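# Transfer deep-well block from nest N1 to nest N2

## Task

Carry the 96-well deep-well block out of plate nest N1 and into plate nest N2. It has to rest level within N2's locators, and its A1 well (the cut-off corner) must be at the nest corner labelled A1. A release drop of a few millimetres into N2 is acceptable, but a much higher drop there fails. The block must stay put on its own, not because the robot is holding it. Finish by releasing it and moving the gripper away.

## Robot and tools

Robot: two arms, left_arm and right_arm. Each has 7 joints and a two-finger gripper. The fingers project to one side of the wrist flange. They are horizontal when the flange points straight down, and wrist roll swings them around. An arm you are not using may be parked out of the way.

Frame: all poses share one scene frame. The origin is on the table surface midway between the arms. +z is up, +x is out over the table, and left_arm sits on the +y side. The arm names do not mean the left or right side of any image. Seen from the arms' side, N1 is the right-hand nest and N2 the other one. Well A1 is at the block's cut-off corner.

Tool execute_actions takes "actions", which is either empty or holds exactly one item. It can also take "pictures" (true/false).
- Empty list: nothing is commanded. It returns the state with camera pictures.
- Action: {"rows": [...], "steps": n}. There are 1 to 15 rows, n is at most 15 and defaults to 15, and each step is 1/30 s. Row k is used on step k, and the final row repeats for any remaining steps. An action must be at least 3 steps long. Its result is captured 3 steps before the end, and those last steps run while you write your reply.
- Wait: {"steps": n} with no rows, n up to 300. It returns once n steps have passed since the previous result, and your reply time counts toward them.
If a call is refused, nothing reaches the robot.

Row layout: one flat list of 16 numbers, each in [-1, 1], always for both arms. Numbers 1-7 are left_arm joint offsets in this order: waist, shoulder, upper arm roll, elbow, forearm roll, wrist pitch, wrist roll. Number 8 is the left opening. Numbers 9-16 are the same eight for right_arm.
- Joint values are offsets, not poses. A value of 1.0 equals 2.036 rad. The reference is the joint angles printed in the most recent result that lists them. Before any such result exists, and for the second or later calls within one reply, the reference is the arm's angles when the action begins. It is never the previous row. An all-zero row therefore sends the arm back to the reference angles; it does not hold the arm still.
- Stated joint ranges in rad: waist ±6.283; shoulder -2.059 to 2.094; upper arm roll ±6.283; elbow -0.192 to 3.927; forearm roll ±6.283; wrist pitch -1.693 to 3.142; wrist roll ±6.283. A call that pushes a joint more than 0.010 rad beyond its range is refused. The true limit can be off by up to 0.010 rad. A target past the true limit is clipped to it, and the result reports "joint sent to its limit", possibly about an earlier action. If that line is missing, the joint may still be at its end.
- Opening is an absolute setting. +1 is fully open, with the pads 0.150 m apart. -1 is fully closed, which still leaves 0.071 m between the pads. Between the extremes, the fingers go to where grip_measured reads the commanded value. To hold something, command at least about 0.04 below the current grip_measured. Pad force is about 20 N, sometimes less. A fast close can squeeze harder and may even pop the fingers open.

Motion limits: joint targets move at most 3.14 rad/s and take 0.16 s to ramp up from rest. An arm's joints are slowed together so they arrive at the same time. Each step's target stays within 0.623 rad of the measured angle. If a step would shift the gripper more than 70 mm, that arm's targets are pulled back. Between calls, the arms keep heading to the last row's targets. They stop once motion has nearly ceased, or after a HELD step.

Results:
- The state line gives each arm's end_effector_position (m), end_effector_quat_wxyz, and linear (m/s) and angular (rad/s) velocity, all in the scene frame. The position is the point between the pads, about 2 cm behind the fingertips. Gripper +x runs along the fingers, and the fingers close along gripper y. Printed positions can drift from the truth, more so at long reach.
- Joint positions and Joint velocities give one block per arm: seven joints in rad or rad/s, then the pad gap in m or m/s.
- grip_measured is the opening on the command scale. It can be biased by about 1 mm per gripper.
- "joint command not followed" means a clearance check changed some targets. The rest of the row was still executed.
- HELD marks steps where all or part of your row was not sent.
- Torque fault: if contact torque reaches a joint's load limit, that arm backs off, freezes for 10 s and drops the rest of the call. Limits in N m: waist 46.5, shoulder 46.5, upper arm roll 27.9, elbow 27.9, forearm roll 27.9, wrist pitch 18.6, wrist roll 18.6. A carried load adds to the torque.
- MOTOR HOT appears from 65 °C. At 80 °C an OVER-TEMPERATURE FAULT brakes that arm until it cools. Holding a load causes heating.

Tool zoom_image: "camera" is one of cam_high (896x504), cam_low (896x504), cam_left_wrist (504x504) or cam_right_wrist (504x504). "region" is [x0, y0, x1, y1] in pixels of that camera's latest image, with the origin at the top-left, and can be at most 504x504. Pictures come with a result only for an empty action list or when "pictures": true.

Tool finished_scene: "scene" is the current scene's number. Replying without any tool call ends the run.

Avoid the following: knocking anything off the table, letting the arms collide or press on each other, dropping the block from height, shoving it hard, and slamming it into the locators. Occasionally an outside push may nudge a loose object. Before finishing, open the gripper and lift clear so the block rests by itself.

Each tool is called after "Request:" as name(argument=value, ...) on one line, values as JSON.

## Session

Request:
execute_actions(actions=[])

Scene clock: 0.00 s of 8400.00 s.
left_arm: end_effector_position=(+0.2541, +0.2960, +0.2186) grip_measured=+1.00 end_effector_quat_wxyz=(+0.964, +0.023, +0.157, -0.214) end_effector_velocity=(+0.001, -0.000, +0.001) end_effector_angular_velocity=(-0.001, -0.003, +0.000) | right_arm: end_effector_position=(+0.5588, +0.0869, +0.2080) grip_measured=+1.00 end_effector_quat_wxyz=(+0.612, -0.628, -0.189, +0.442) end_effector_velocity=(+0.000, -0.000, -0.000) end_effector_angular_velocity=(-0.001, +0.001, +0.001)
Joint positions: left_arm=[-0.185 -0.858  0.038  0.289  0.047  1.466  0.119  0.15 ] | right_arm=[ 0.743  0.527  0.053  1.376 -1.47   1.512  0.386  0.15 ]
Joint velocities: left_arm=[-0.    -0.001  0.001  0.001  0.    -0.001  0.     0.   ] | right_arm=[-0.001  0.     0.     0.    -0.001 -0.001 -0.001  0.   ]

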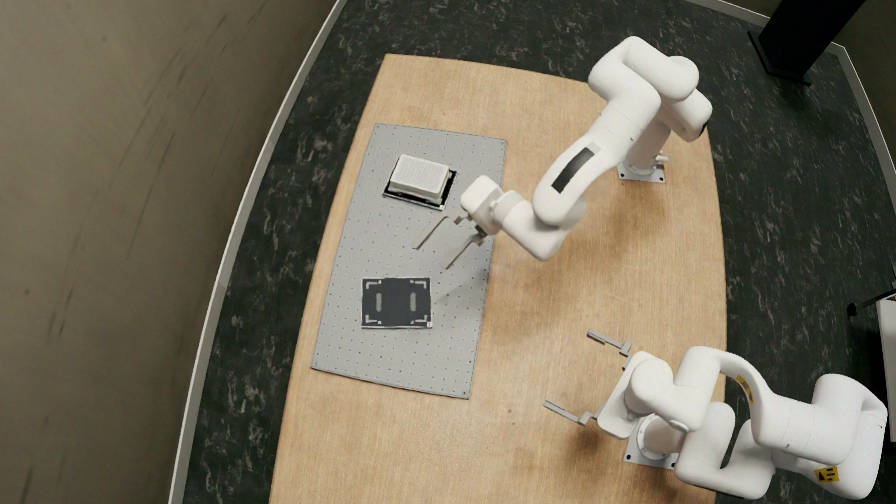

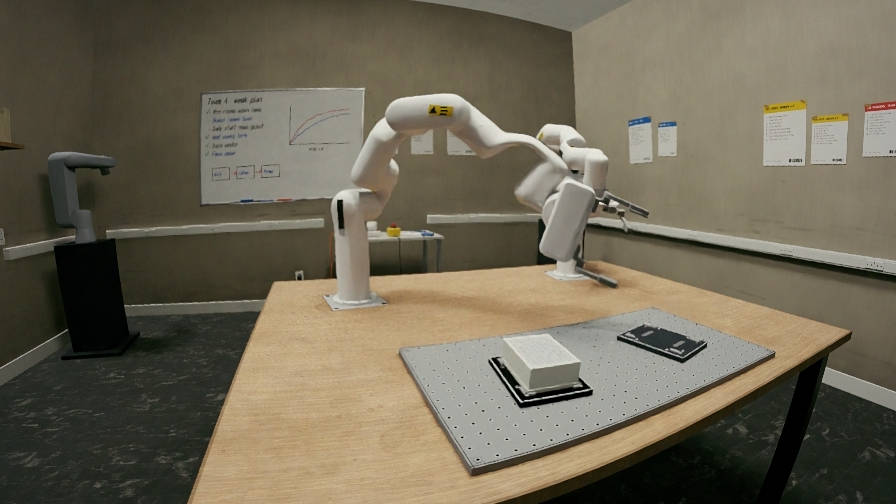

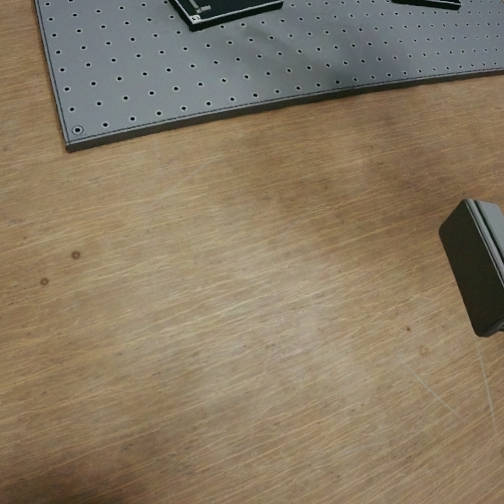

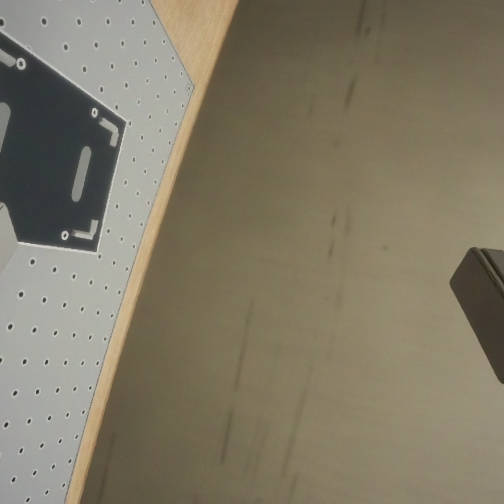

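Request:
zoom_image(camera="cam_high", region=[375, 140, 465, 220])

Request:
zoom_image(camera="cam_high", region=[352, 265, 442, 340])

Request:
zoom_image(camera="cam_high", region=[300, 110, 520, 410])

Request:
zoom_image(camera="cam_low", region=[480, 325, 600, 415])

Region (375, 140, 465, 220) of cam_high's 896x504 image, scaled by 5.600, with more detail than that image has.

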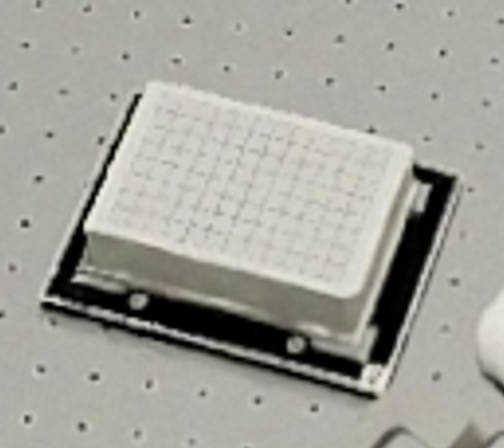

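Region (352, 265, 442, 340) of cam_high's 896x504 image, scaled by 5.600, with more detail than that image has.

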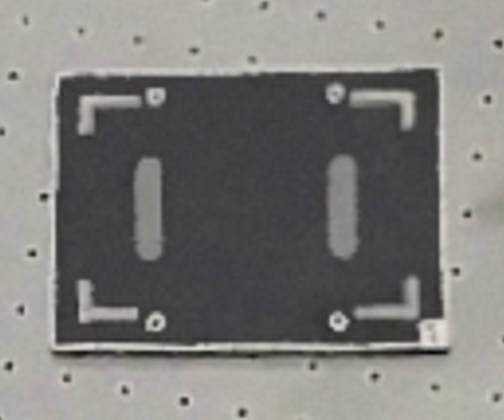

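Region (300, 110, 520, 410) of cam_high's 896x504 image, scaled by 1.680, with more detail than that image has; it fills the left 370 columns of this view, and the rest is white.

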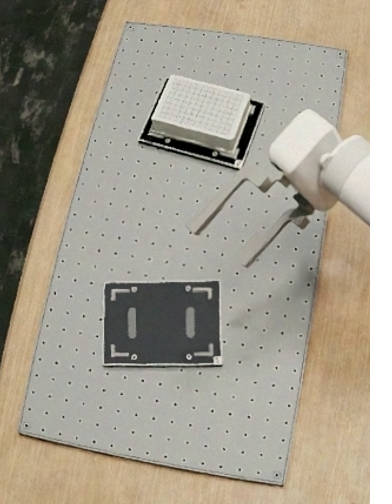

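Region (480, 325, 600, 415) of cam_low's 896x504 image, scaled by 4.200, with more detail than that image has; it fills the top 378 rows of this view, and the rest is white.

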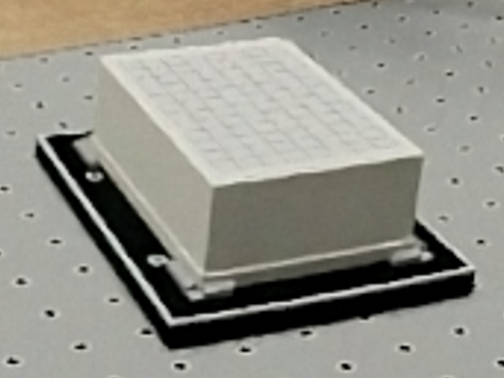

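Request:
execute_actions(actions=[{"rows": [[0,0,0,0,0,0,0,1,-0.1953,-0.0579,-0.026,-0.1239,0.722,-0.3917,0.1191,0.6]], "steps": 15}])

Request:
execute_actions(actions=[{"steps": 18}], pictures=true)

Scene clock: 1.20 s of 8400.00 s.
left_arm: end_effector_position=(+0.2541, +0.2960, +0.2186) grip_measured=+1.00 end_effector_quat_wxyz=(+0.964, +0.023, +0.157, -0.214) end_effector_velocity=(+0.000, -0.000, +0.000) end_effector_angular_velocity=(-0.000, -0.001, -0.000) | right_arm: end_effector_position=(+0.6147, -0.0374, +0.1671) grip_measured=+0.60 end_effector_quat_wxyz=(+0.880, -0.338, -0.098, +0.320) end_effector_velocity=(+0.174, -0.383, +0.012) end_effector_angular_velocity=(+2.467, +0.669, -1.985)
Joint positions: left_arm=[-0.185 -0.858  0.038  0.289  0.047  1.466  0.119  0.15 ] | right_arm=[ 0.474  0.448  0.016  1.206 -0.907  1.001  0.549  0.134]
Joint velocities: left_arm=[-0.    -0.     0.     0.001  0.     0.     0.     0.   ] | right_arm=[-0.688 -0.203 -0.102 -0.427  2.318 -1.458  0.407  0.   ]
Steps of this call (steps 1 to 24: nothing new was sent; steps 25 to 36: the first 12 steps of this action). Readings (joint positions):
25: left_arm=[-0.185 -0.858 0.038 0.289 0.047 1.466 0.119] | right_arm=[0.743 0.526 0.053 1.376 -1.470 1.512 0.386]
26: left_arm=[-0.185 -0.858 0.038 0.289 0.047 1.466 0.119] | right_arm=[0.740 0.525 0.054 1.374 -1.462 1.503 0.390]
28: left_arm=[-0.185 -0.858 0.038 0.289 0.047 1.466 0.119] | right_arm=[0.706 0.513 0.055 1.351 -1.401 1.440 0.414]
32: left_arm=[-0.185 -0.858 0.038 0.289 0.047 1.466 0.119] | right_arm=[0.584 0.480 0.030 1.275 -1.194 1.235 0.483]
36: the state above

Scene clock: 1.80 s of 8400.00 s.
left_arm: end_effector_position=(+0.2541, +0.2960, +0.2186) grip_measured=+1.00 end_effector_quat_wxyz=(+0.964, +0.023, +0.157, -0.214) end_effector_velocity=(+0.000, -0.000, -0.000) end_effector_angular_velocity=(-0.000, +0.000, +0.000) | right_arm: end_effector_position=(+0.6451, -0.1619, +0.1608) grip_measured=+0.60 end_effector_quat_wxyz=(+0.998, -0.000, -0.000, -0.063) end_effector_velocity=(+0.002, -0.007, +0.001) end_effector_angular_velocity=(+0.008, -0.000, -0.021)
Joint positions: left_arm=[-0.185 -0.858  0.038  0.289  0.047  1.466  0.119  0.15 ] | right_arm=[ 0.347  0.409  0.002  1.124 -0.003  0.715  0.628  0.134]
Joint velocities: left_arm=[-0.     0.001  0.     0.     0.    -0.    -0.     0.   ] | right_arm=[-0.005 -0.002 -0.006 -0.001  0.014 -0.003  0.001  0.   ]
Kept back: nothing.
Steps of this call (steps 1 to 3: the last 3 steps of your previous action; steps 4 to 18: the robot went on to your last target). Readings (joint positions):
1: left_arm=[-0.185 -0.858 0.038 0.289 0.047 1.466 0.119] | right_arm=[0.453 0.442 0.013 1.192 -0.828 0.955 0.561]
2: left_arm=[-0.185 -0.858 0.038 0.289 0.047 1.466 0.119] | right_arm=[0.434 0.436 0.010 1.181 -0.748 0.915 0.573]
4: left_arm=[-0.185 -0.858 0.038 0.289 0.047 1.466 0.119] | right_arm=[0.405 0.427 0.007 1.163 -0.577 0.849 0.591]
8: left_arm=[-0.185 -0.858 0.038 0.289 0.047 1.466 0.119] | right_arm=[0.367 0.415 0.004 1.137 -0.215 0.760 0.616]
18: the state above

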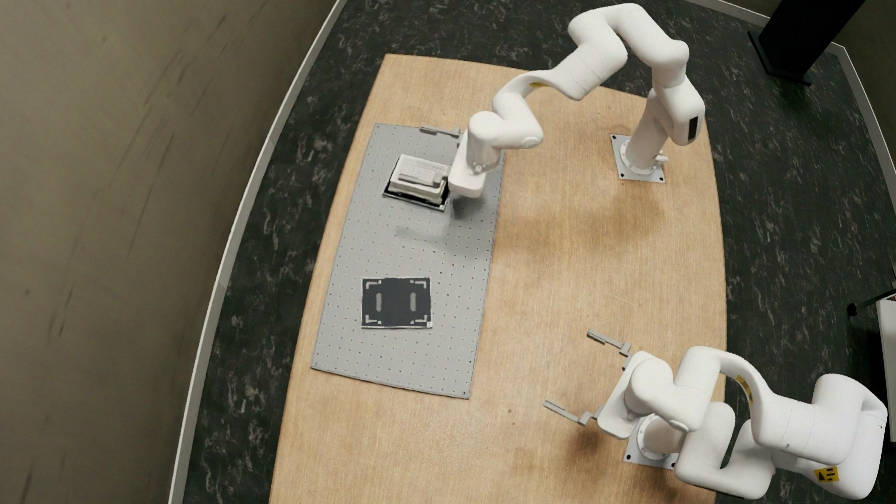

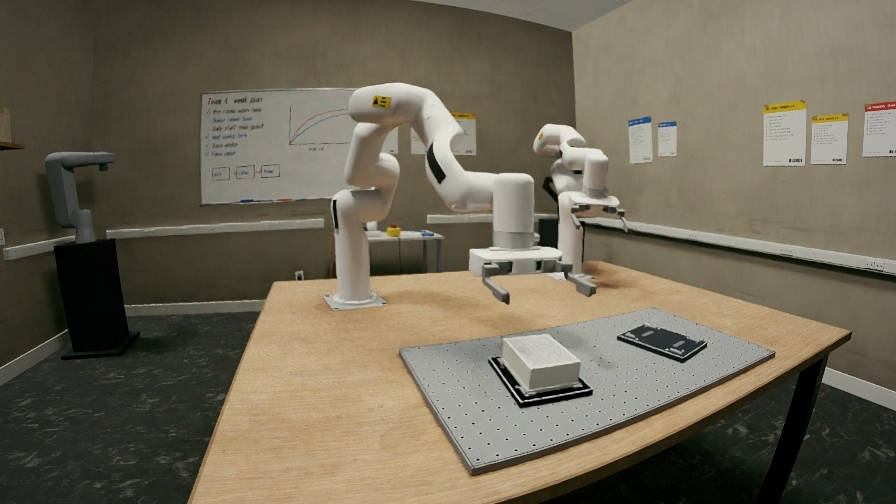

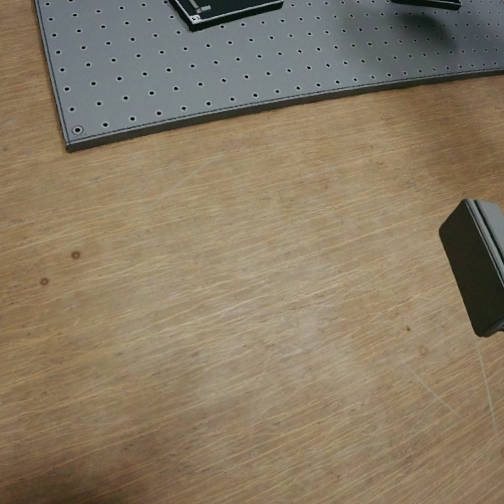

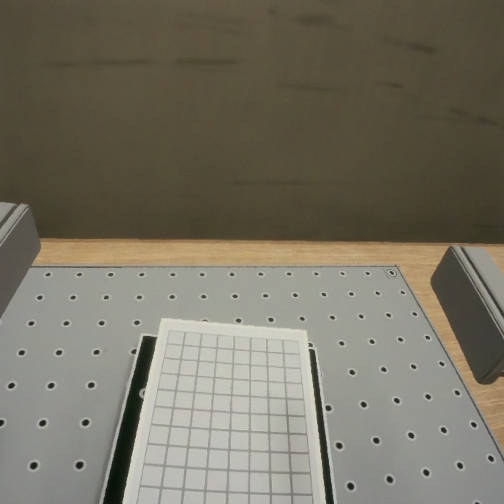

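Request:
execute_actions(actions=[{"rows": [[0,0,0,0,0,0,0,1,-0.0008,0.0024,-0.001,0.0001,0.0015,-0.0023,0,0.55],[0,0,0,0,0,0,0,1,-0.001,0.0073,-0.001,0.0003,0.0015,-0.007,-0.0002,0.5],[0,0,0,0,0,0,0,1,-0.0012,0.0145,-0.001,0.0006,0.0015,-0.0139,-0.0004,0.45],[0,0,0,0,0,0,0,1,-0.0014,0.0242,-0.001,0.001,0.0015,-0.0232,-0.0005,0.4],[0,0,0,0,0,0,0,1,-0.0016,0.0351,-0.001,0.0015,0.0015,-0.0336,-0.0007,0.35],[0,0,0,0,0,0,0,1,-0.0018,0.0472,-0.001,0.002,0.0015,-0.0452,-0.0008,0.3],[0,0,0,0,0,0,0,1,-0.0019,0.0593,-0.001,0.0025,0.0015,-0.0568,-0.0009,0.25],[0,0,0,0,0,0,0,1,-0.0019,0.0714,-0.001,0.003,0.0015,-0.0684,-0.0009,0.2],[0,0,0,0,0,0,0,1,-0.0019,0.0836,-0.001,0.0035,0.0015,-0.08,-0.0009,0.15],[0,0,0,0,0,0,0,1,-0.0019,0.0945,-0.001,0.004,0.0015,-0.0905,-0.0009,0.1],[0,0,0,0,0,0,0,1,-0.0019,0.1035,-0.001,0.0044,0.0015,-0.0992,-0.0009,0.0],[0,0,0,0,0,0,0,1,-0.0019,0.1108,-0.001,0.0047,0.0015,-0.1061,-0.0009,-0.1],[0,0,0,0,0,0,0,1,-0.0019,0.1163,-0.001,0.0049,0.0015,-0.1114,-0.0009,-0.2],[0,0,0,0,0,0,0,1,-0.0019,0.1195,-0.001,0.005,0.0015,-0.1145,-0.0009,-0.25],[0,0,0,0,0,0,0,1,-0.0019,0.1211,-0.001,0.0051,0.0015,-0.116,-0.0009,-0.3]], "steps": 15}])

Request:
execute_actions(actions=[{"steps": 12}], pictures=true)

Scene clock: 2.50 s of 8400.00 s.
left_arm: end_effector_position=(+0.2541, +0.2960, +0.2186) grip_measured=+1.00 end_effector_quat_wxyz=(+0.964, +0.023, +0.157, -0.214) end_effector_velocity=(-0.000, +0.000, -0.000) end_effector_angular_velocity=(-0.001, +0.000, +0.000) | right_arm: end_effector_position=(+0.6473, -0.1649, +0.0834) grip_measured=-0.02 end_effector_quat_wxyz=(+0.998, -0.001, +0.002, -0.066) end_effector_velocity=(-0.025, -0.012, -0.309) end_effector_angular_velocity=(-0.020, +0.039, +0.003)
Joint positions: left_arm=[-0.185 -0.858  0.038  0.289  0.047  1.466  0.119  0.15 ] | right_arm=[ 0.343  0.583 -0.     1.13   0.     0.551  0.627  0.11 ]
Joint velocities: left_arm=[-0.    -0.001  0.001 -0.001 -0.     0.    -0.     0.   ] | right_arm=[ 0.     0.677  0.002  0.014  0.001 -0.619 -0.002 -0.113]
Steps of this call (steps 1 to 9: the robot went on to your last target; steps 10 to 21: the first 12 steps of this action). Readings (joint positions):
10: left_arm=[-0.185 -0.858 0.038 0.289 0.047 1.466 0.119] | right_arm=[0.346 0.409 0.000 1.124 -0.001 0.715 0.629]
11: left_arm=[-0.185 -0.858 0.038 0.289 0.047 1.466 0.119] | right_arm=[0.346 0.410 0.000 1.124 -0.000 0.713 0.628]
13: left_arm=[-0.185 -0.858 0.038 0.289 0.047 1.466 0.119] | right_arm=[0.345 0.421 -0.000 1.126 0.000 0.701 0.628]
17: left_arm=[-0.185 -0.858 0.038 0.289 0.047 1.466 0.119] | right_arm=[0.344 0.488 -0.001 1.129 0.000 0.638 0.627]
21: the state above

Scene clock: 2.90 s of 8400.00 s.
left_arm: end_effector_position=(+0.2541, +0.2960, +0.2186) grip_measured=+1.00 end_effector_quat_wxyz=(+0.964, +0.023, +0.157, -0.214) end_effector_velocity=(-0.000, +0.000, -0.000) end_effector_angular_velocity=(+0.001, +0.001, +0.001) | right_arm: end_effector_position=(+0.6464, -0.1654, +0.0543) grip_measured=-0.30 end_effector_quat_wxyz=(+0.998, +0.001, -0.001, -0.066) end_effector_velocity=(-0.006, -0.004, -0.011) end_effector_angular_velocity=(-0.010, +0.018, -0.000)
Joint positions: left_arm=[-0.185 -0.858  0.038  0.289  0.047  1.466  0.119  0.15 ] | right_arm=[ 0.343  0.654 -0.001  1.136  0.     0.479  0.627  0.099]
Joint velocities: left_arm=[ 0.    -0.     0.    -0.001  0.     0.    -0.001  0.   ] | right_arm=[-0.002  0.01   0.001 -0.011 -0.001 -0.     0.     0.   ]
Kept back: nothing.
Steps of this call (steps 1 to 3: the last 3 steps of your previous action; steps 4 to 12: the robot went on to your last target). Readings (joint positions):
1: left_arm=[-0.185 -0.858 0.038 0.289 0.047 1.466 0.119] | right_arm=[0.343 0.604 -0.000 1.130 0.000 0.532 0.627]
2: left_arm=[-0.185 -0.858 0.038 0.289 0.047 1.466 0.119] | right_arm=[0.343 0.622 -0.000 1.131 0.000 0.515 0.627]
4: left_arm=[-0.185 -0.858 0.038 0.289 0.047 1.466 0.119] | right_arm=[0.343 0.647 -0.000 1.131 0.000 0.492 0.627]
8: left_arm=[-0.185 -0.858 0.038 0.289 0.047 1.466 0.119] | right_arm=[0.343 0.654 -0.000 1.135 0.000 0.480 0.627]
12: the state above

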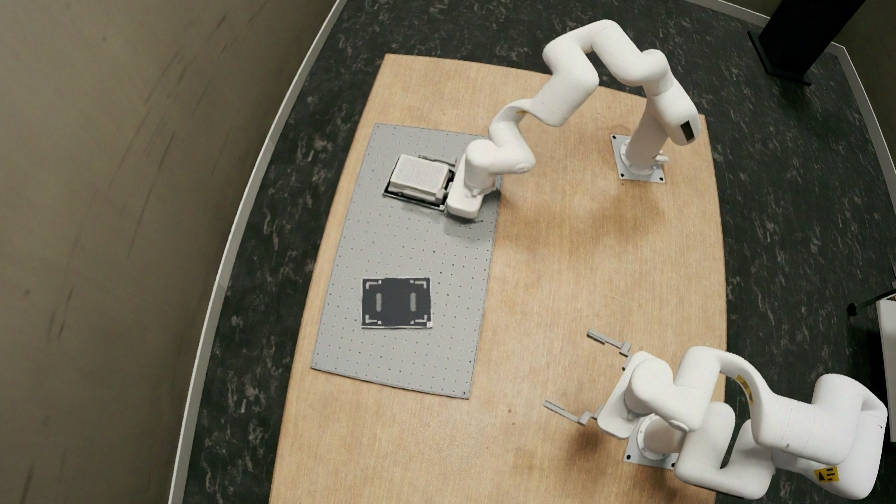

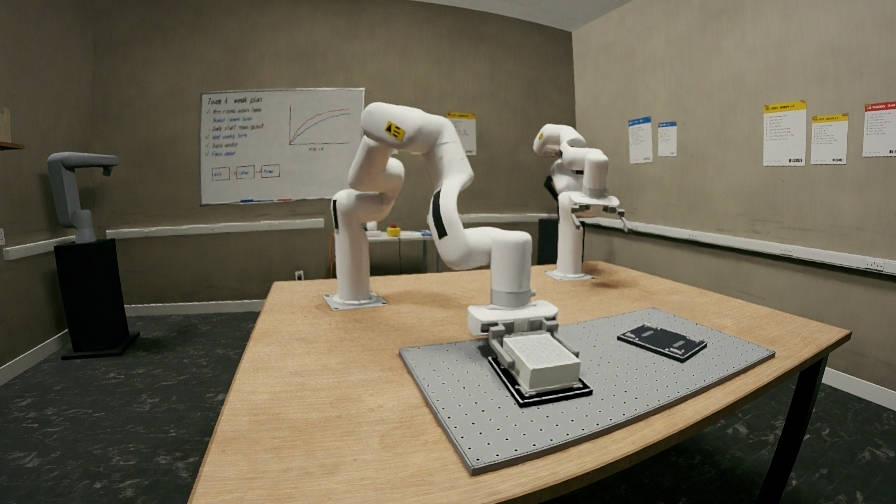

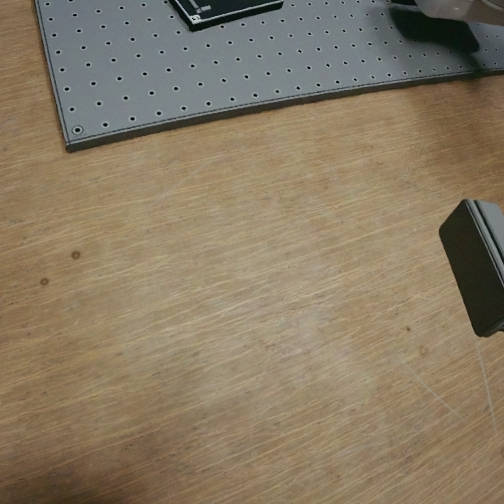

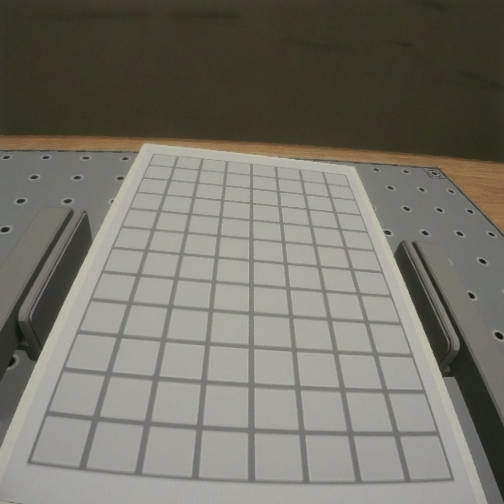

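Request:
execute_actions(actions=[{"rows": [[0,0,0,0,0,0,0,1,0.0006,0.001,0,0.0002,0,0.0003,0.002,-0.35],[0,0,0,0,0,0,0,1,0.0012,0.0016,0,0.001,0,0.0008,0.0047,-0.4],[0,0,0,0,0,0,0,1,0.0017,0.0021,0,0.0019,0,0.0012,0.0071,-0.45],[0,0,0,0,0,0,0,1,0.0017,0.0021,0,0.0019,0,0.0012,0.0071,-0.5],[0,0,0,0,0,0,0,1,0.0017,0.0021,0,0.0019,0,0.0012,0.0071,-0.54],[0,0,0,0,0,0,0,1,0.0017,0.0021,0,0.0019,0,0.0012,0.0071,-0.57],[0,0,0,0,0,0,0,1,0.0017,0.0021,0,0.0019,0,0.0012,0.0071,-0.6],[0,0,0,0,0,0,0,1,0.0017,0.0021,0,0.0019,0,0.0012,0.0071,-0.62],[0,0,0,0,0,0,0,1,0.0017,0.0021,0,0.0019,0,0.0012,0.0071,-0.64],[0,0,0,0,0,0,0,1,0.0017,0.0021,0,0.0019,0,0.0012,0.0071,-0.66],[0,0,0,0,0,0,0,1,0.0017,0.0021,0,0.0019,0,0.0012,0.0071,-0.68],[0,0,0,0,0,0,0,1,0.0017,0.0021,0,0.0019,0,0.0012,0.0071,-0.70],[0,0,0,0,0,0,0,1,0.0017,0.0021,0,0.0019,0,0.0012,0.0071,-0.73],[0,0,0,0,0,0,0,1,0.0017,0.0021,0,0.0019,0,0.0012,0.0071,-0.77]], "steps": 15}])

Request:
execute_actions(actions=[{"steps": 4}], pictures=true)

Scene clock: 3.57 s of 8400.00 s.
left_arm: end_effector_position=(+0.2541, +0.2960, +0.2186) grip_measured=+1.00 end_effector_quat_wxyz=(+0.964, +0.023, +0.157, -0.214) end_effector_velocity=(+0.001, -0.000, +0.001) end_effector_angular_velocity=(-0.001, -0.003, +0.000) | right_arm: end_effector_position=(+0.6456, -0.1654, +0.0527) grip_measured=-0.68 end_effector_quat_wxyz=(+0.997, +0.000, -0.000, -0.072) end_effector_velocity=(+0.000, -0.001, +0.000) end_effector_angular_velocity=(+0.000, -0.001, -0.001)
Joint positions: left_arm=[-0.185 -0.858  0.038  0.289  0.047  1.466  0.119  0.15 ] | right_arm=[ 0.347  0.658 -0.001  1.14   0.     0.481  0.641  0.083]
Joint velocities: left_arm=[ 0.    -0.     0.     0.002  0.    -0.     0.     0.   ] | right_arm=[-0.     0.001 -0.001  0.     0.    -0.002  0.    -0.024]
Steps of this call (steps 1 to 8: the robot went on to your last target; steps 9 to 20: the first 12 steps of this action). Readings (joint positions):
9: left_arm=[-0.185 -0.858 0.038 0.289 0.047 1.466 0.119] | right_arm=[0.343 0.655 -0.000 1.135 0.000 0.479 0.627]
10: left_arm=[-0.185 -0.858 0.038 0.289 0.047 1.466 0.119] | right_arm=[0.344 0.655 -0.001 1.135 0.000 0.479 0.628]
12: left_arm=[-0.185 -0.858 0.038 0.289 0.047 1.466 0.119] | right_arm=[0.345 0.656 -0.001 1.137 0.000 0.480 0.635]
16: left_arm=[-0.185 -0.858 0.038 0.289 0.047 1.466 0.119] | right_arm=[0.347 0.658 -0.000 1.140 0.000 0.481 0.640]
20: the state above

Scene clock: 3.70 s of 8400.00 s.
left_arm: end_effector_position=(+0.2541, +0.2960, +0.2186) grip_measured=+1.00 end_effector_quat_wxyz=(+0.964, +0.023, +0.157, -0.214) end_effector_velocity=(-0.000, +0.000, -0.001) end_effector_angular_velocity=(+0.000, +0.001, +0.001) | right_arm: end_effector_position=(+0.6456, -0.1654, +0.0527) grip_measured=-0.70 end_effector_quat_wxyz=(+0.997, +0.000, -0.000, -0.072) end_effector_velocity=(-0.000, +0.001, +0.000) end_effector_angular_velocity=(+0.000, -0.001, +0.002)
Joint positions: left_arm=[-0.185 -0.858  0.038  0.289  0.047  1.466  0.119  0.15 ] | right_arm=[ 0.347  0.658 -0.001  1.14   0.     0.481  0.641  0.083]
Joint velocities: left_arm=[-0.     0.     0.    -0.001 -0.     0.    -0.001  0.   ] | right_arm=[ 0.001 -0.    -0.     0.    -0.001 -0.001  0.     0.   ]
Kept back: nothing.
Steps of this call (steps 1 to 3: the last 3 steps of your previous action; step 4: the robot went on to your last target). Readings (joint positions):
1: left_arm=[-0.185 -0.858 0.038 0.289 0.047 1.466 0.119] | right_arm=[0.347 0.658 -0.001 1.140 0.000 0.481 0.641]
2: left_arm=[-0.185 -0.858 0.038 0.289 0.047 1.466 0.119] | right_arm=[0.347 0.658 -0.001 1.140 0.000 0.481 0.641]
4: the state above

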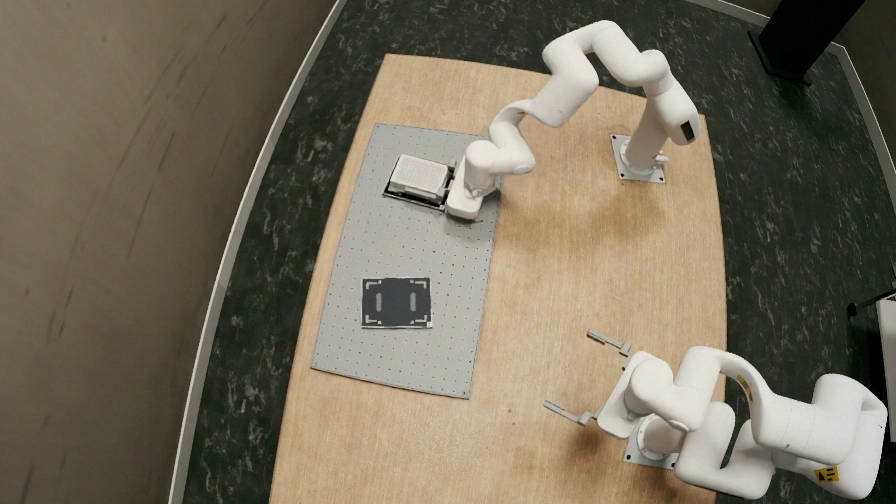

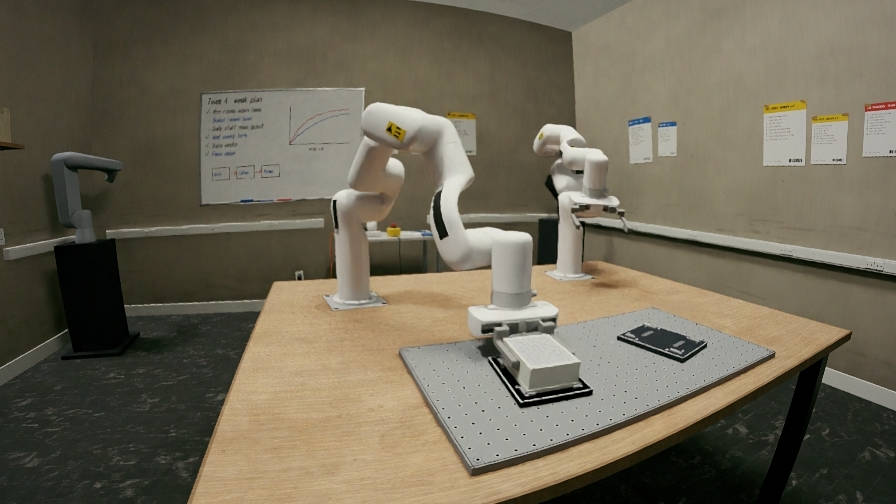

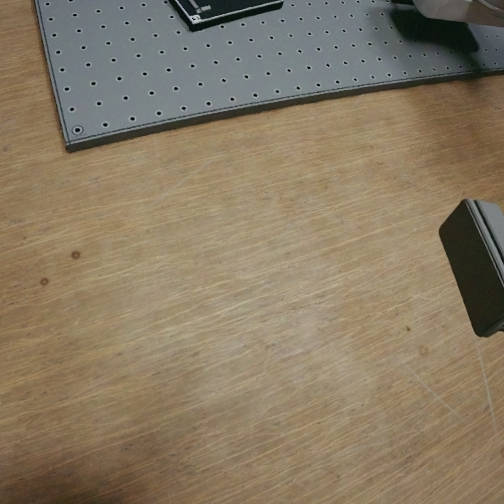

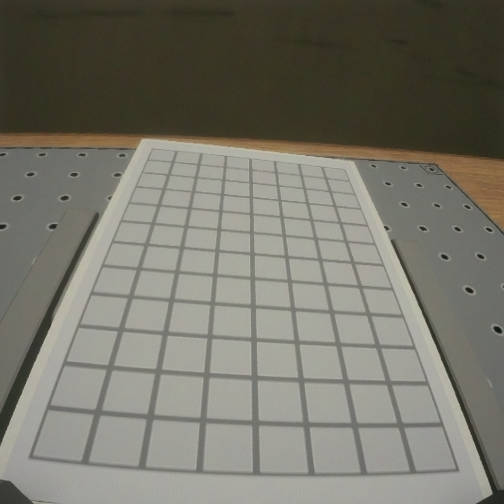

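Request:
execute_actions(actions=[{"rows": [[0,0,0,0,0,0,0,1,0,-0.0014,0,-0.0003,0,0.0011,0,-0.78],[0,0,0,0,0,0,0,1,0,-0.0041,0,-0.0009,0,0.0034,0,-0.78],[0,0,0,0,0,0,0,1,0,-0.0083,0,-0.0018,0,0.0068,0,-0.78],[0,0,0,0,0,0,0,1,0,-0.0138,0,-0.0029,0,0.0114,0,-0.78],[0,0,0,0,0,0,0,1,0,-0.0198,0,-0.004,0,0.0163,0,-0.78],[0,0,0,0,0,0,0,1,0,-0.0258,0,-0.005,0,0.0212,0,-0.78],[0,0,0,0,0,0,0,1,0,-0.0317,0,-0.0059,0,0.0262,0,-0.78],[0,0,0,0,0,0,0,1,0.0007,-0.0357,0,-0.0049,0,0.0312,0,-0.78],[0,0,0,0,0,0,0,1,0.0021,-0.0377,0,-0.0018,0,0.0363,0,-0.78],[0,0,0,0,0,0,0,1,0.0043,-0.0369,0,0.0041,0,0.0414,0.0001,-0.78],[0,0,0,0,0,0,0,1,0.0077,-0.0337,0,0.0135,0,0.0477,0.0002,-0.78],[0,0,0,0,0,0,0,1,0.0121,-0.0269,0,0.0257,0,0.0531,0.0003,-0.78],[0,0,0,0,0,0,0,1,0.0172,-0.0187,0,0.0404,0,0.0596,0.0004,-0.78],[0,0,0,0,0,0,0,1,0.0241,-0.0077,0,0.06,0,0.0682,0.0005,-0.78],[0,0,0,0,0,0,0,1,0.0861,0.0908,0,0.2365,0,0.1463,0.0019,-0.78]], "steps": 15}])

Scene clock: 4.70 s of 8400.00 s.
left_arm: end_effector_position=(+0.2541, +0.2960, +0.2186) grip_measured=+1.00 end_effector_quat_wxyz=(+0.964, +0.023, +0.157, -0.214) end_effector_velocity=(+0.000, +0.000, +0.000) end_effector_angular_velocity=(+0.000, -0.000, +0.001) | right_arm: end_effector_position=(+0.6496, -0.1588, +0.0881) grip_measured=-0.70 end_effector_quat_wxyz=(+0.998, +0.000, -0.001, -0.069) end_effector_velocity=(+0.051, +0.116, +0.076) end_effector_angular_velocity=(+0.003, -0.015, +0.117)
Joint positions: left_arm=[-0.185 -0.858  0.038  0.289  0.047  1.466  0.119  0.15 ] | right_arm=[ 0.354  0.585 -0.002  1.148  0.     0.56   0.641  0.083]
Joint velocities: left_arm=[ 0.    -0.001 -0.    -0.    -0.     0.    -0.001  0.   ] | right_arm=[ 0.127  0.036 -0.009  0.359 -0.     0.308  0.003  0.   ]
Steps of this call (steps 1 to 15: the robot went on to your last target; steps 16 to 18: nothing new was sent; steps 19 to 30: the first 12 steps of this action). Readings (joint positions):
19: left_arm=[-0.185 -0.858 0.038 0.289 0.047 1.466 0.119] | right_arm=[0.347 0.658 -0.001 1.140 0.000 0.482 0.641]
20: left_arm=[-0.185 -0.858 0.038 0.289 0.047 1.466 0.119] | right_arm=[0.347 0.657 -0.000 1.139 0.000 0.483 0.641]
22: left_arm=[-0.185 -0.858 0.038 0.289 0.047 1.466 0.119] | right_arm=[0.347 0.651 -0.001 1.137 0.000 0.489 0.641]
26: left_arm=[-0.185 -0.858 0.038 0.289 0.047 1.466 0.119] | right_arm=[0.347 0.612 -0.000 1.130 0.000 0.520 0.641]
30: the state above

Request:
execute_actions(actions=[{"rows": [[0,0,0,0,0,0,0,1,0.0896,0.1376,0,0.2522,0,0.1161,0.002,-0.78],[0,0,0,0,0,0,0,1,0.0965,0.1485,0,0.2718,0,0.1248,0.0021,-0.78],[0,0,0,0,0,0,0,1,0.1051,0.1622,0,0.2963,0,0.1356,0.0023,-0.78],[0,0,0,0,0,0,0,1,0.1137,0.1759,0,0.3208,0,0.1465,0.0025,-0.78],[0,0,0,0,0,0,0,1,0.1223,0.1896,0,0.3453,0,0.1573,0.0027,-0.78],[0,0,0,0,0,0,0,1,0.1309,0.2032,0,0.3699,0,0.1681,0.0029,-0.78],[0,0,0,0,0,0,0,1,0.1387,0.2155,0,0.3919,0,0.1779,0.0031,-0.78],[0,0,0,0,0,0,0,1,0.1456,0.2265,0,0.4115,0,0.1865,0.0032,-0.78],[0,0,0,0,0,0,0,1,0.1516,0.2361,0,0.4287,0,0.1941,0.0033,-0.78],[0,0,0,0,0,0,0,1,0.1567,0.2443,0,0.4434,0,0.2006,0.0034,-0.78],[0,0,0,0,0,0,0,1,0.1611,0.2511,0,0.4556,0,0.206,0.0035,-0.78],[0,0,0,0,0,0,0,1,0.1645,0.2566,0,0.4654,0,0.2104,0.0036,-0.78],[0,0,0,0,0,0,0,1,0.1667,0.2601,0,0.4718,0,0.2132,0.0037,-0.78],[0,0,0,0,0,0,0,1,0.1681,0.2623,0,0.4757,0,0.2149,0.0037,-0.78],[0,0,0,0,0,0,0,1,0.1688,0.2634,0,0.4777,0,0.2158,0.0037,-0.78]], "steps": 15}])

Scene clock: 5.40 s of 8400.00 s.
left_arm: end_effector_position=(+0.2541, +0.2960, +0.2186) grip_measured=+1.00 end_effector_quat_wxyz=(+0.964, +0.023, +0.157, -0.214) end_effector_velocity=(-0.000, +0.000, -0.001) end_effector_angular_velocity=(+0.000, +0.001, -0.000) | right_arm: end_effector_position=(+0.6539, +0.1222, +0.0817) grip_measured=-0.70 end_effector_quat_wxyz=(+0.997, -0.000, +0.000, +0.081) end_effector_velocity=(-0.129, +0.342, -0.022) end_effector_angular_velocity=(+0.005, +0.017, +0.402)
Joint positions: left_arm=[-0.185 -0.858  0.038  0.289  0.047  1.466  0.119  0.15 ] | right_arm=[ 0.658  1.057 -0.     2.004  0.     0.948  0.648  0.083]
Joint velocities: left_arm=[-0.    -0.     0.    -0.001  0.     0.     0.     0.   ] | right_arm=[ 0.401  0.608  0.018  1.076  0.001  0.477  0.008 -0.   ]
Steps of this call (steps 1 to 3: the last 3 steps of your previous action; steps 4 to 9: the robot went on to your last target; steps 10 to 21: the first 12 steps of this action). Readings (joint positions):
10: left_arm=[-0.185 -0.858 0.038 0.289 0.047 1.466 0.119] | right_arm=[0.487 0.786 0.001 1.519 0.000 0.733 0.644]
11: left_arm=[-0.185 -0.858 0.038 0.289 0.047 1.466 0.119] | right_arm=[0.503 0.811 0.001 1.563 0.000 0.753 0.644]
13: left_arm=[-0.185 -0.858 0.038 0.289 0.047 1.466 0.119] | right_arm=[0.533 0.859 0.000 1.649 0.000 0.791 0.645]
17: left_arm=[-0.185 -0.858 0.038 0.289 0.047 1.466 0.119] | right_arm=[0.596 0.961 -0.002 1.832 0.000 0.872 0.647]
21: the state above

Request:
execute_actions(actions=[{"rows": [[0,0,0,0,0,0,0,1,0.0194,0.0324,0,0.0575,0,0.0247,0.0002,-0.78],[0,0,0,0,0,0,0,1,0.0194,0.0337,0,0.058,0,0.0238,0.0002,-0.78],[0,0,0,0,0,0,0,1,0.0194,0.0356,0,0.0588,0,0.0227,0.0002,-0.78],[0,0,0,0,0,0,0,1,0.0194,0.0378,0,0.0596,0,0.0213,0.0002,-0.78],[0,0,0,0,0,0,0,1,0.0194,0.04,0,0.0605,0,0.0199,0.0002,-0.78],[0,0,0,0,0,0,0,1,0.0194,0.0422,0,0.0613,0,0.0186,0.0002,-0.78],[0,0,0,0,0,0,0,1,0.0194,0.0444,0,0.0621,0,0.0172,0.0002,-0.78],[0,0,0,0,0,0,0,1,0.0194,0.0463,0,0.0629,0,0.0161,0.0002,-0.78],[0,0,0,0,0,0,0,1,0.0194,0.0476,0,0.0634,0,0.0152,0.0002,-0.78],[0,0,0,0,0,0,0,1,0.0194,0.0485,0,0.0637,0,0.0147,0.0002,-0.78]], "steps": 15}])

Request:
execute_actions(actions=[{"steps": 8}], pictures=true)

Request:
zoom_image(camera="cam_high", region=[356, 298, 388, 330])

Request:
zoom_image(camera="cam_high", region=[352, 260, 442, 335])

Request:
zoom_image(camera="cam_low", region=[612, 305, 712, 370])

Scene clock: 6.07 s of 8400.00 s.
left_arm: end_effector_position=(+0.2541, +0.2960, +0.2186) grip_measured=+1.00 end_effector_quat_wxyz=(+0.964, +0.023, +0.157, -0.214) end_effector_velocity=(+0.001, -0.000, +0.001) end_effector_angular_velocity=(-0.000, -0.002, -0.000) | right_arm: end_effector_position=(+0.6411, +0.1547, +0.0630) grip_measured=-0.70 end_effector_quat_wxyz=(+0.995, -0.001, +0.001, +0.100) end_effector_velocity=(-0.002, -0.002, -0.026) end_effector_angular_velocity=(-0.009, +0.007, -0.000)
Joint positions: left_arm=[-0.185 -0.858  0.038  0.289  0.047  1.466  0.119  0.15 ] | right_arm=[ 0.698  1.155 -0.     2.132  0.     0.979  0.648  0.083]
Joint velocities: left_arm=[ 0.    -0.    -0.     0.002  0.     0.     0.     0.   ] | right_arm=[ 0.001  0.046 -0.001  0.012 -0.    -0.022  0.001  0.   ]
Steps of this call (steps 1 to 3: the last 3 steps of your previous action; steps 4 to 8: the robot went on to your last target; steps 9 to 20: the first 12 steps of this action). Readings (joint positions):
9: left_arm=[-0.185 -0.858 0.038 0.289 0.047 1.466 0.119] | right_arm=[0.695 1.120 -0.003 2.118 0.000 0.999 0.649]
10: left_arm=[-0.185 -0.858 0.038 0.289 0.047 1.466 0.119] | right_arm=[0.695 1.120 -0.003 2.119 0.000 0.998 0.649]
12: left_arm=[-0.185 -0.858 0.038 0.289 0.047 1.466 0.119] | right_arm=[0.695 1.124 -0.002 2.122 0.000 0.996 0.648]
16: left_arm=[-0.185 -0.858 0.038 0.289 0.047 1.466 0.119] | right_arm=[0.697 1.141 -0.000 2.128 0.000 0.986 0.648]
20: the state above

Scene clock: 6.33 s of 8400.00 s.
left_arm: end_effector_position=(+0.2541, +0.2960, +0.2186) grip_measured=+1.00 end_effector_quat_wxyz=(+0.964, +0.023, +0.157, -0.214) end_effector_velocity=(-0.000, +0.000, -0.000) end_effector_angular_velocity=(+0.000, +0.002, +0.000) | right_arm: end_effector_position=(+0.6416, +0.1556, +0.0646) grip_measured=-0.70 end_effector_quat_wxyz=(+0.995, +0.001, -0.001, +0.100) end_effector_velocity=(-0.002, -0.002, -0.006) end_effector_angular_velocity=(-0.009, +0.008, -0.001)
Joint positions: left_arm=[-0.185 -0.858  0.038  0.289  0.047  1.466  0.119  0.15 ] | right_arm=[ 0.698  1.155 -0.     2.134  0.     0.977  0.648  0.083]
Joint velocities: left_arm=[ 0.     0.001  0.    -0.    -0.     0.     0.     0.   ] | right_arm=[ 0.001  0.004 -0.    -0.005  0.     0.003  0.001  0.   ]
Kept back: nothing.
Steps of this call (steps 1 to 3: the last 3 steps of your previous action; steps 4 to 8: the robot went on to your last target). Readings (joint positions):
1: left_arm=[-0.185 -0.858 0.038 0.289 0.047 1.466 0.119] | right_arm=[0.698 1.156 -0.000 2.132 0.000 0.978 0.648]
2: left_arm=[-0.185 -0.858 0.038 0.289 0.047 1.466 0.119] | right_arm=[0.698 1.156 -0.000 2.133 0.000 0.978 0.648]
4: left_arm=[-0.185 -0.858 0.038 0.289 0.047 1.466 0.119] | right_arm=[0.698 1.155 -0.000 2.134 0.000 0.978 0.648]
8: the state above

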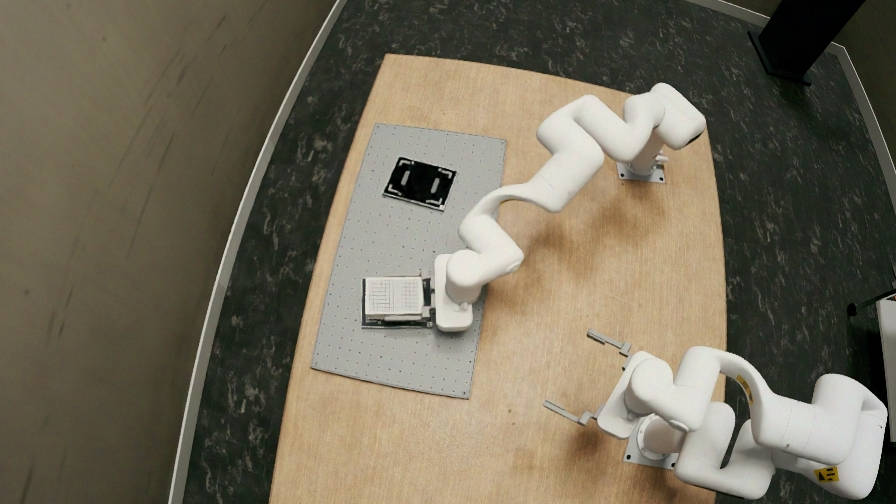

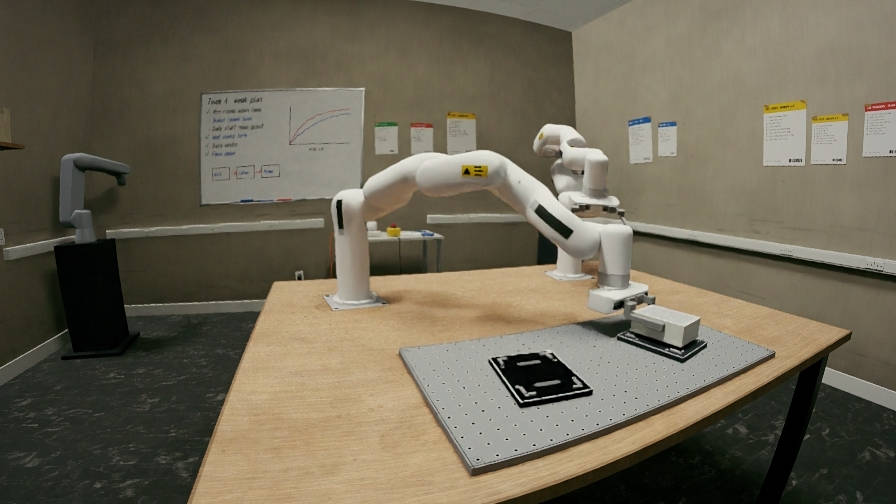

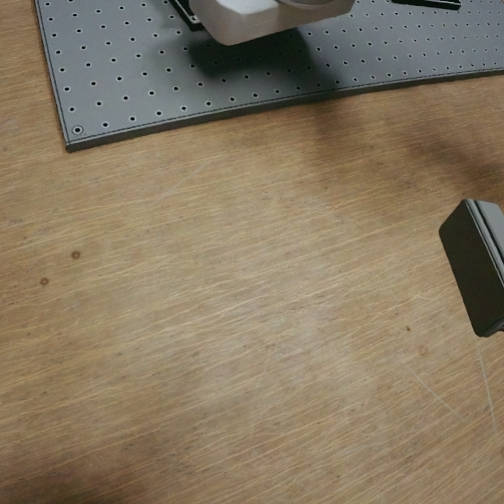

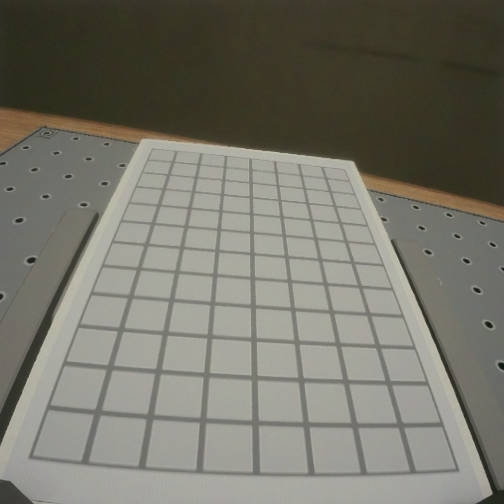

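Region (356, 298, 388, 330) of cam_high's 896x504 image, scaled by 15.750, with more detail than that image has.

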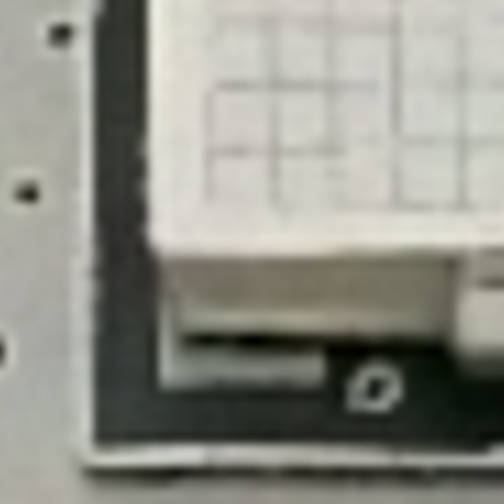

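Region (352, 260, 442, 335) of cam_high's 896x504 image, scaled by 5.600, with more detail than that image has.

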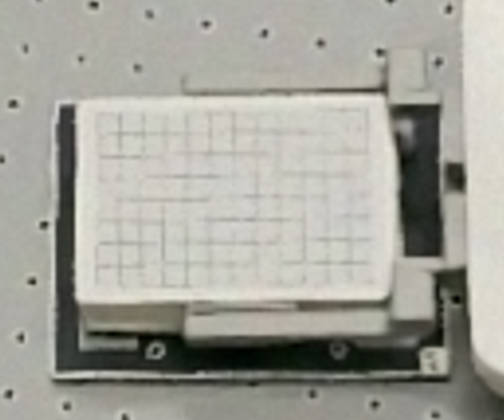

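Region (612, 305, 712, 370) of cam_low's 896x504 image, scaled by 5.040, with more detail than that image has; it fills the top 328 rows of this view, and the rest is white.

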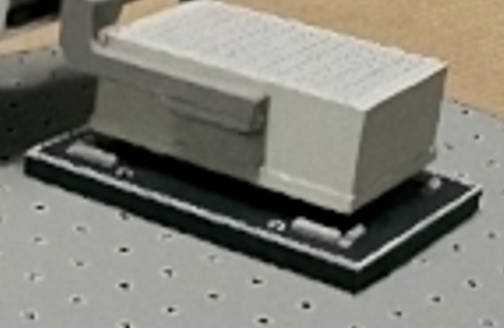

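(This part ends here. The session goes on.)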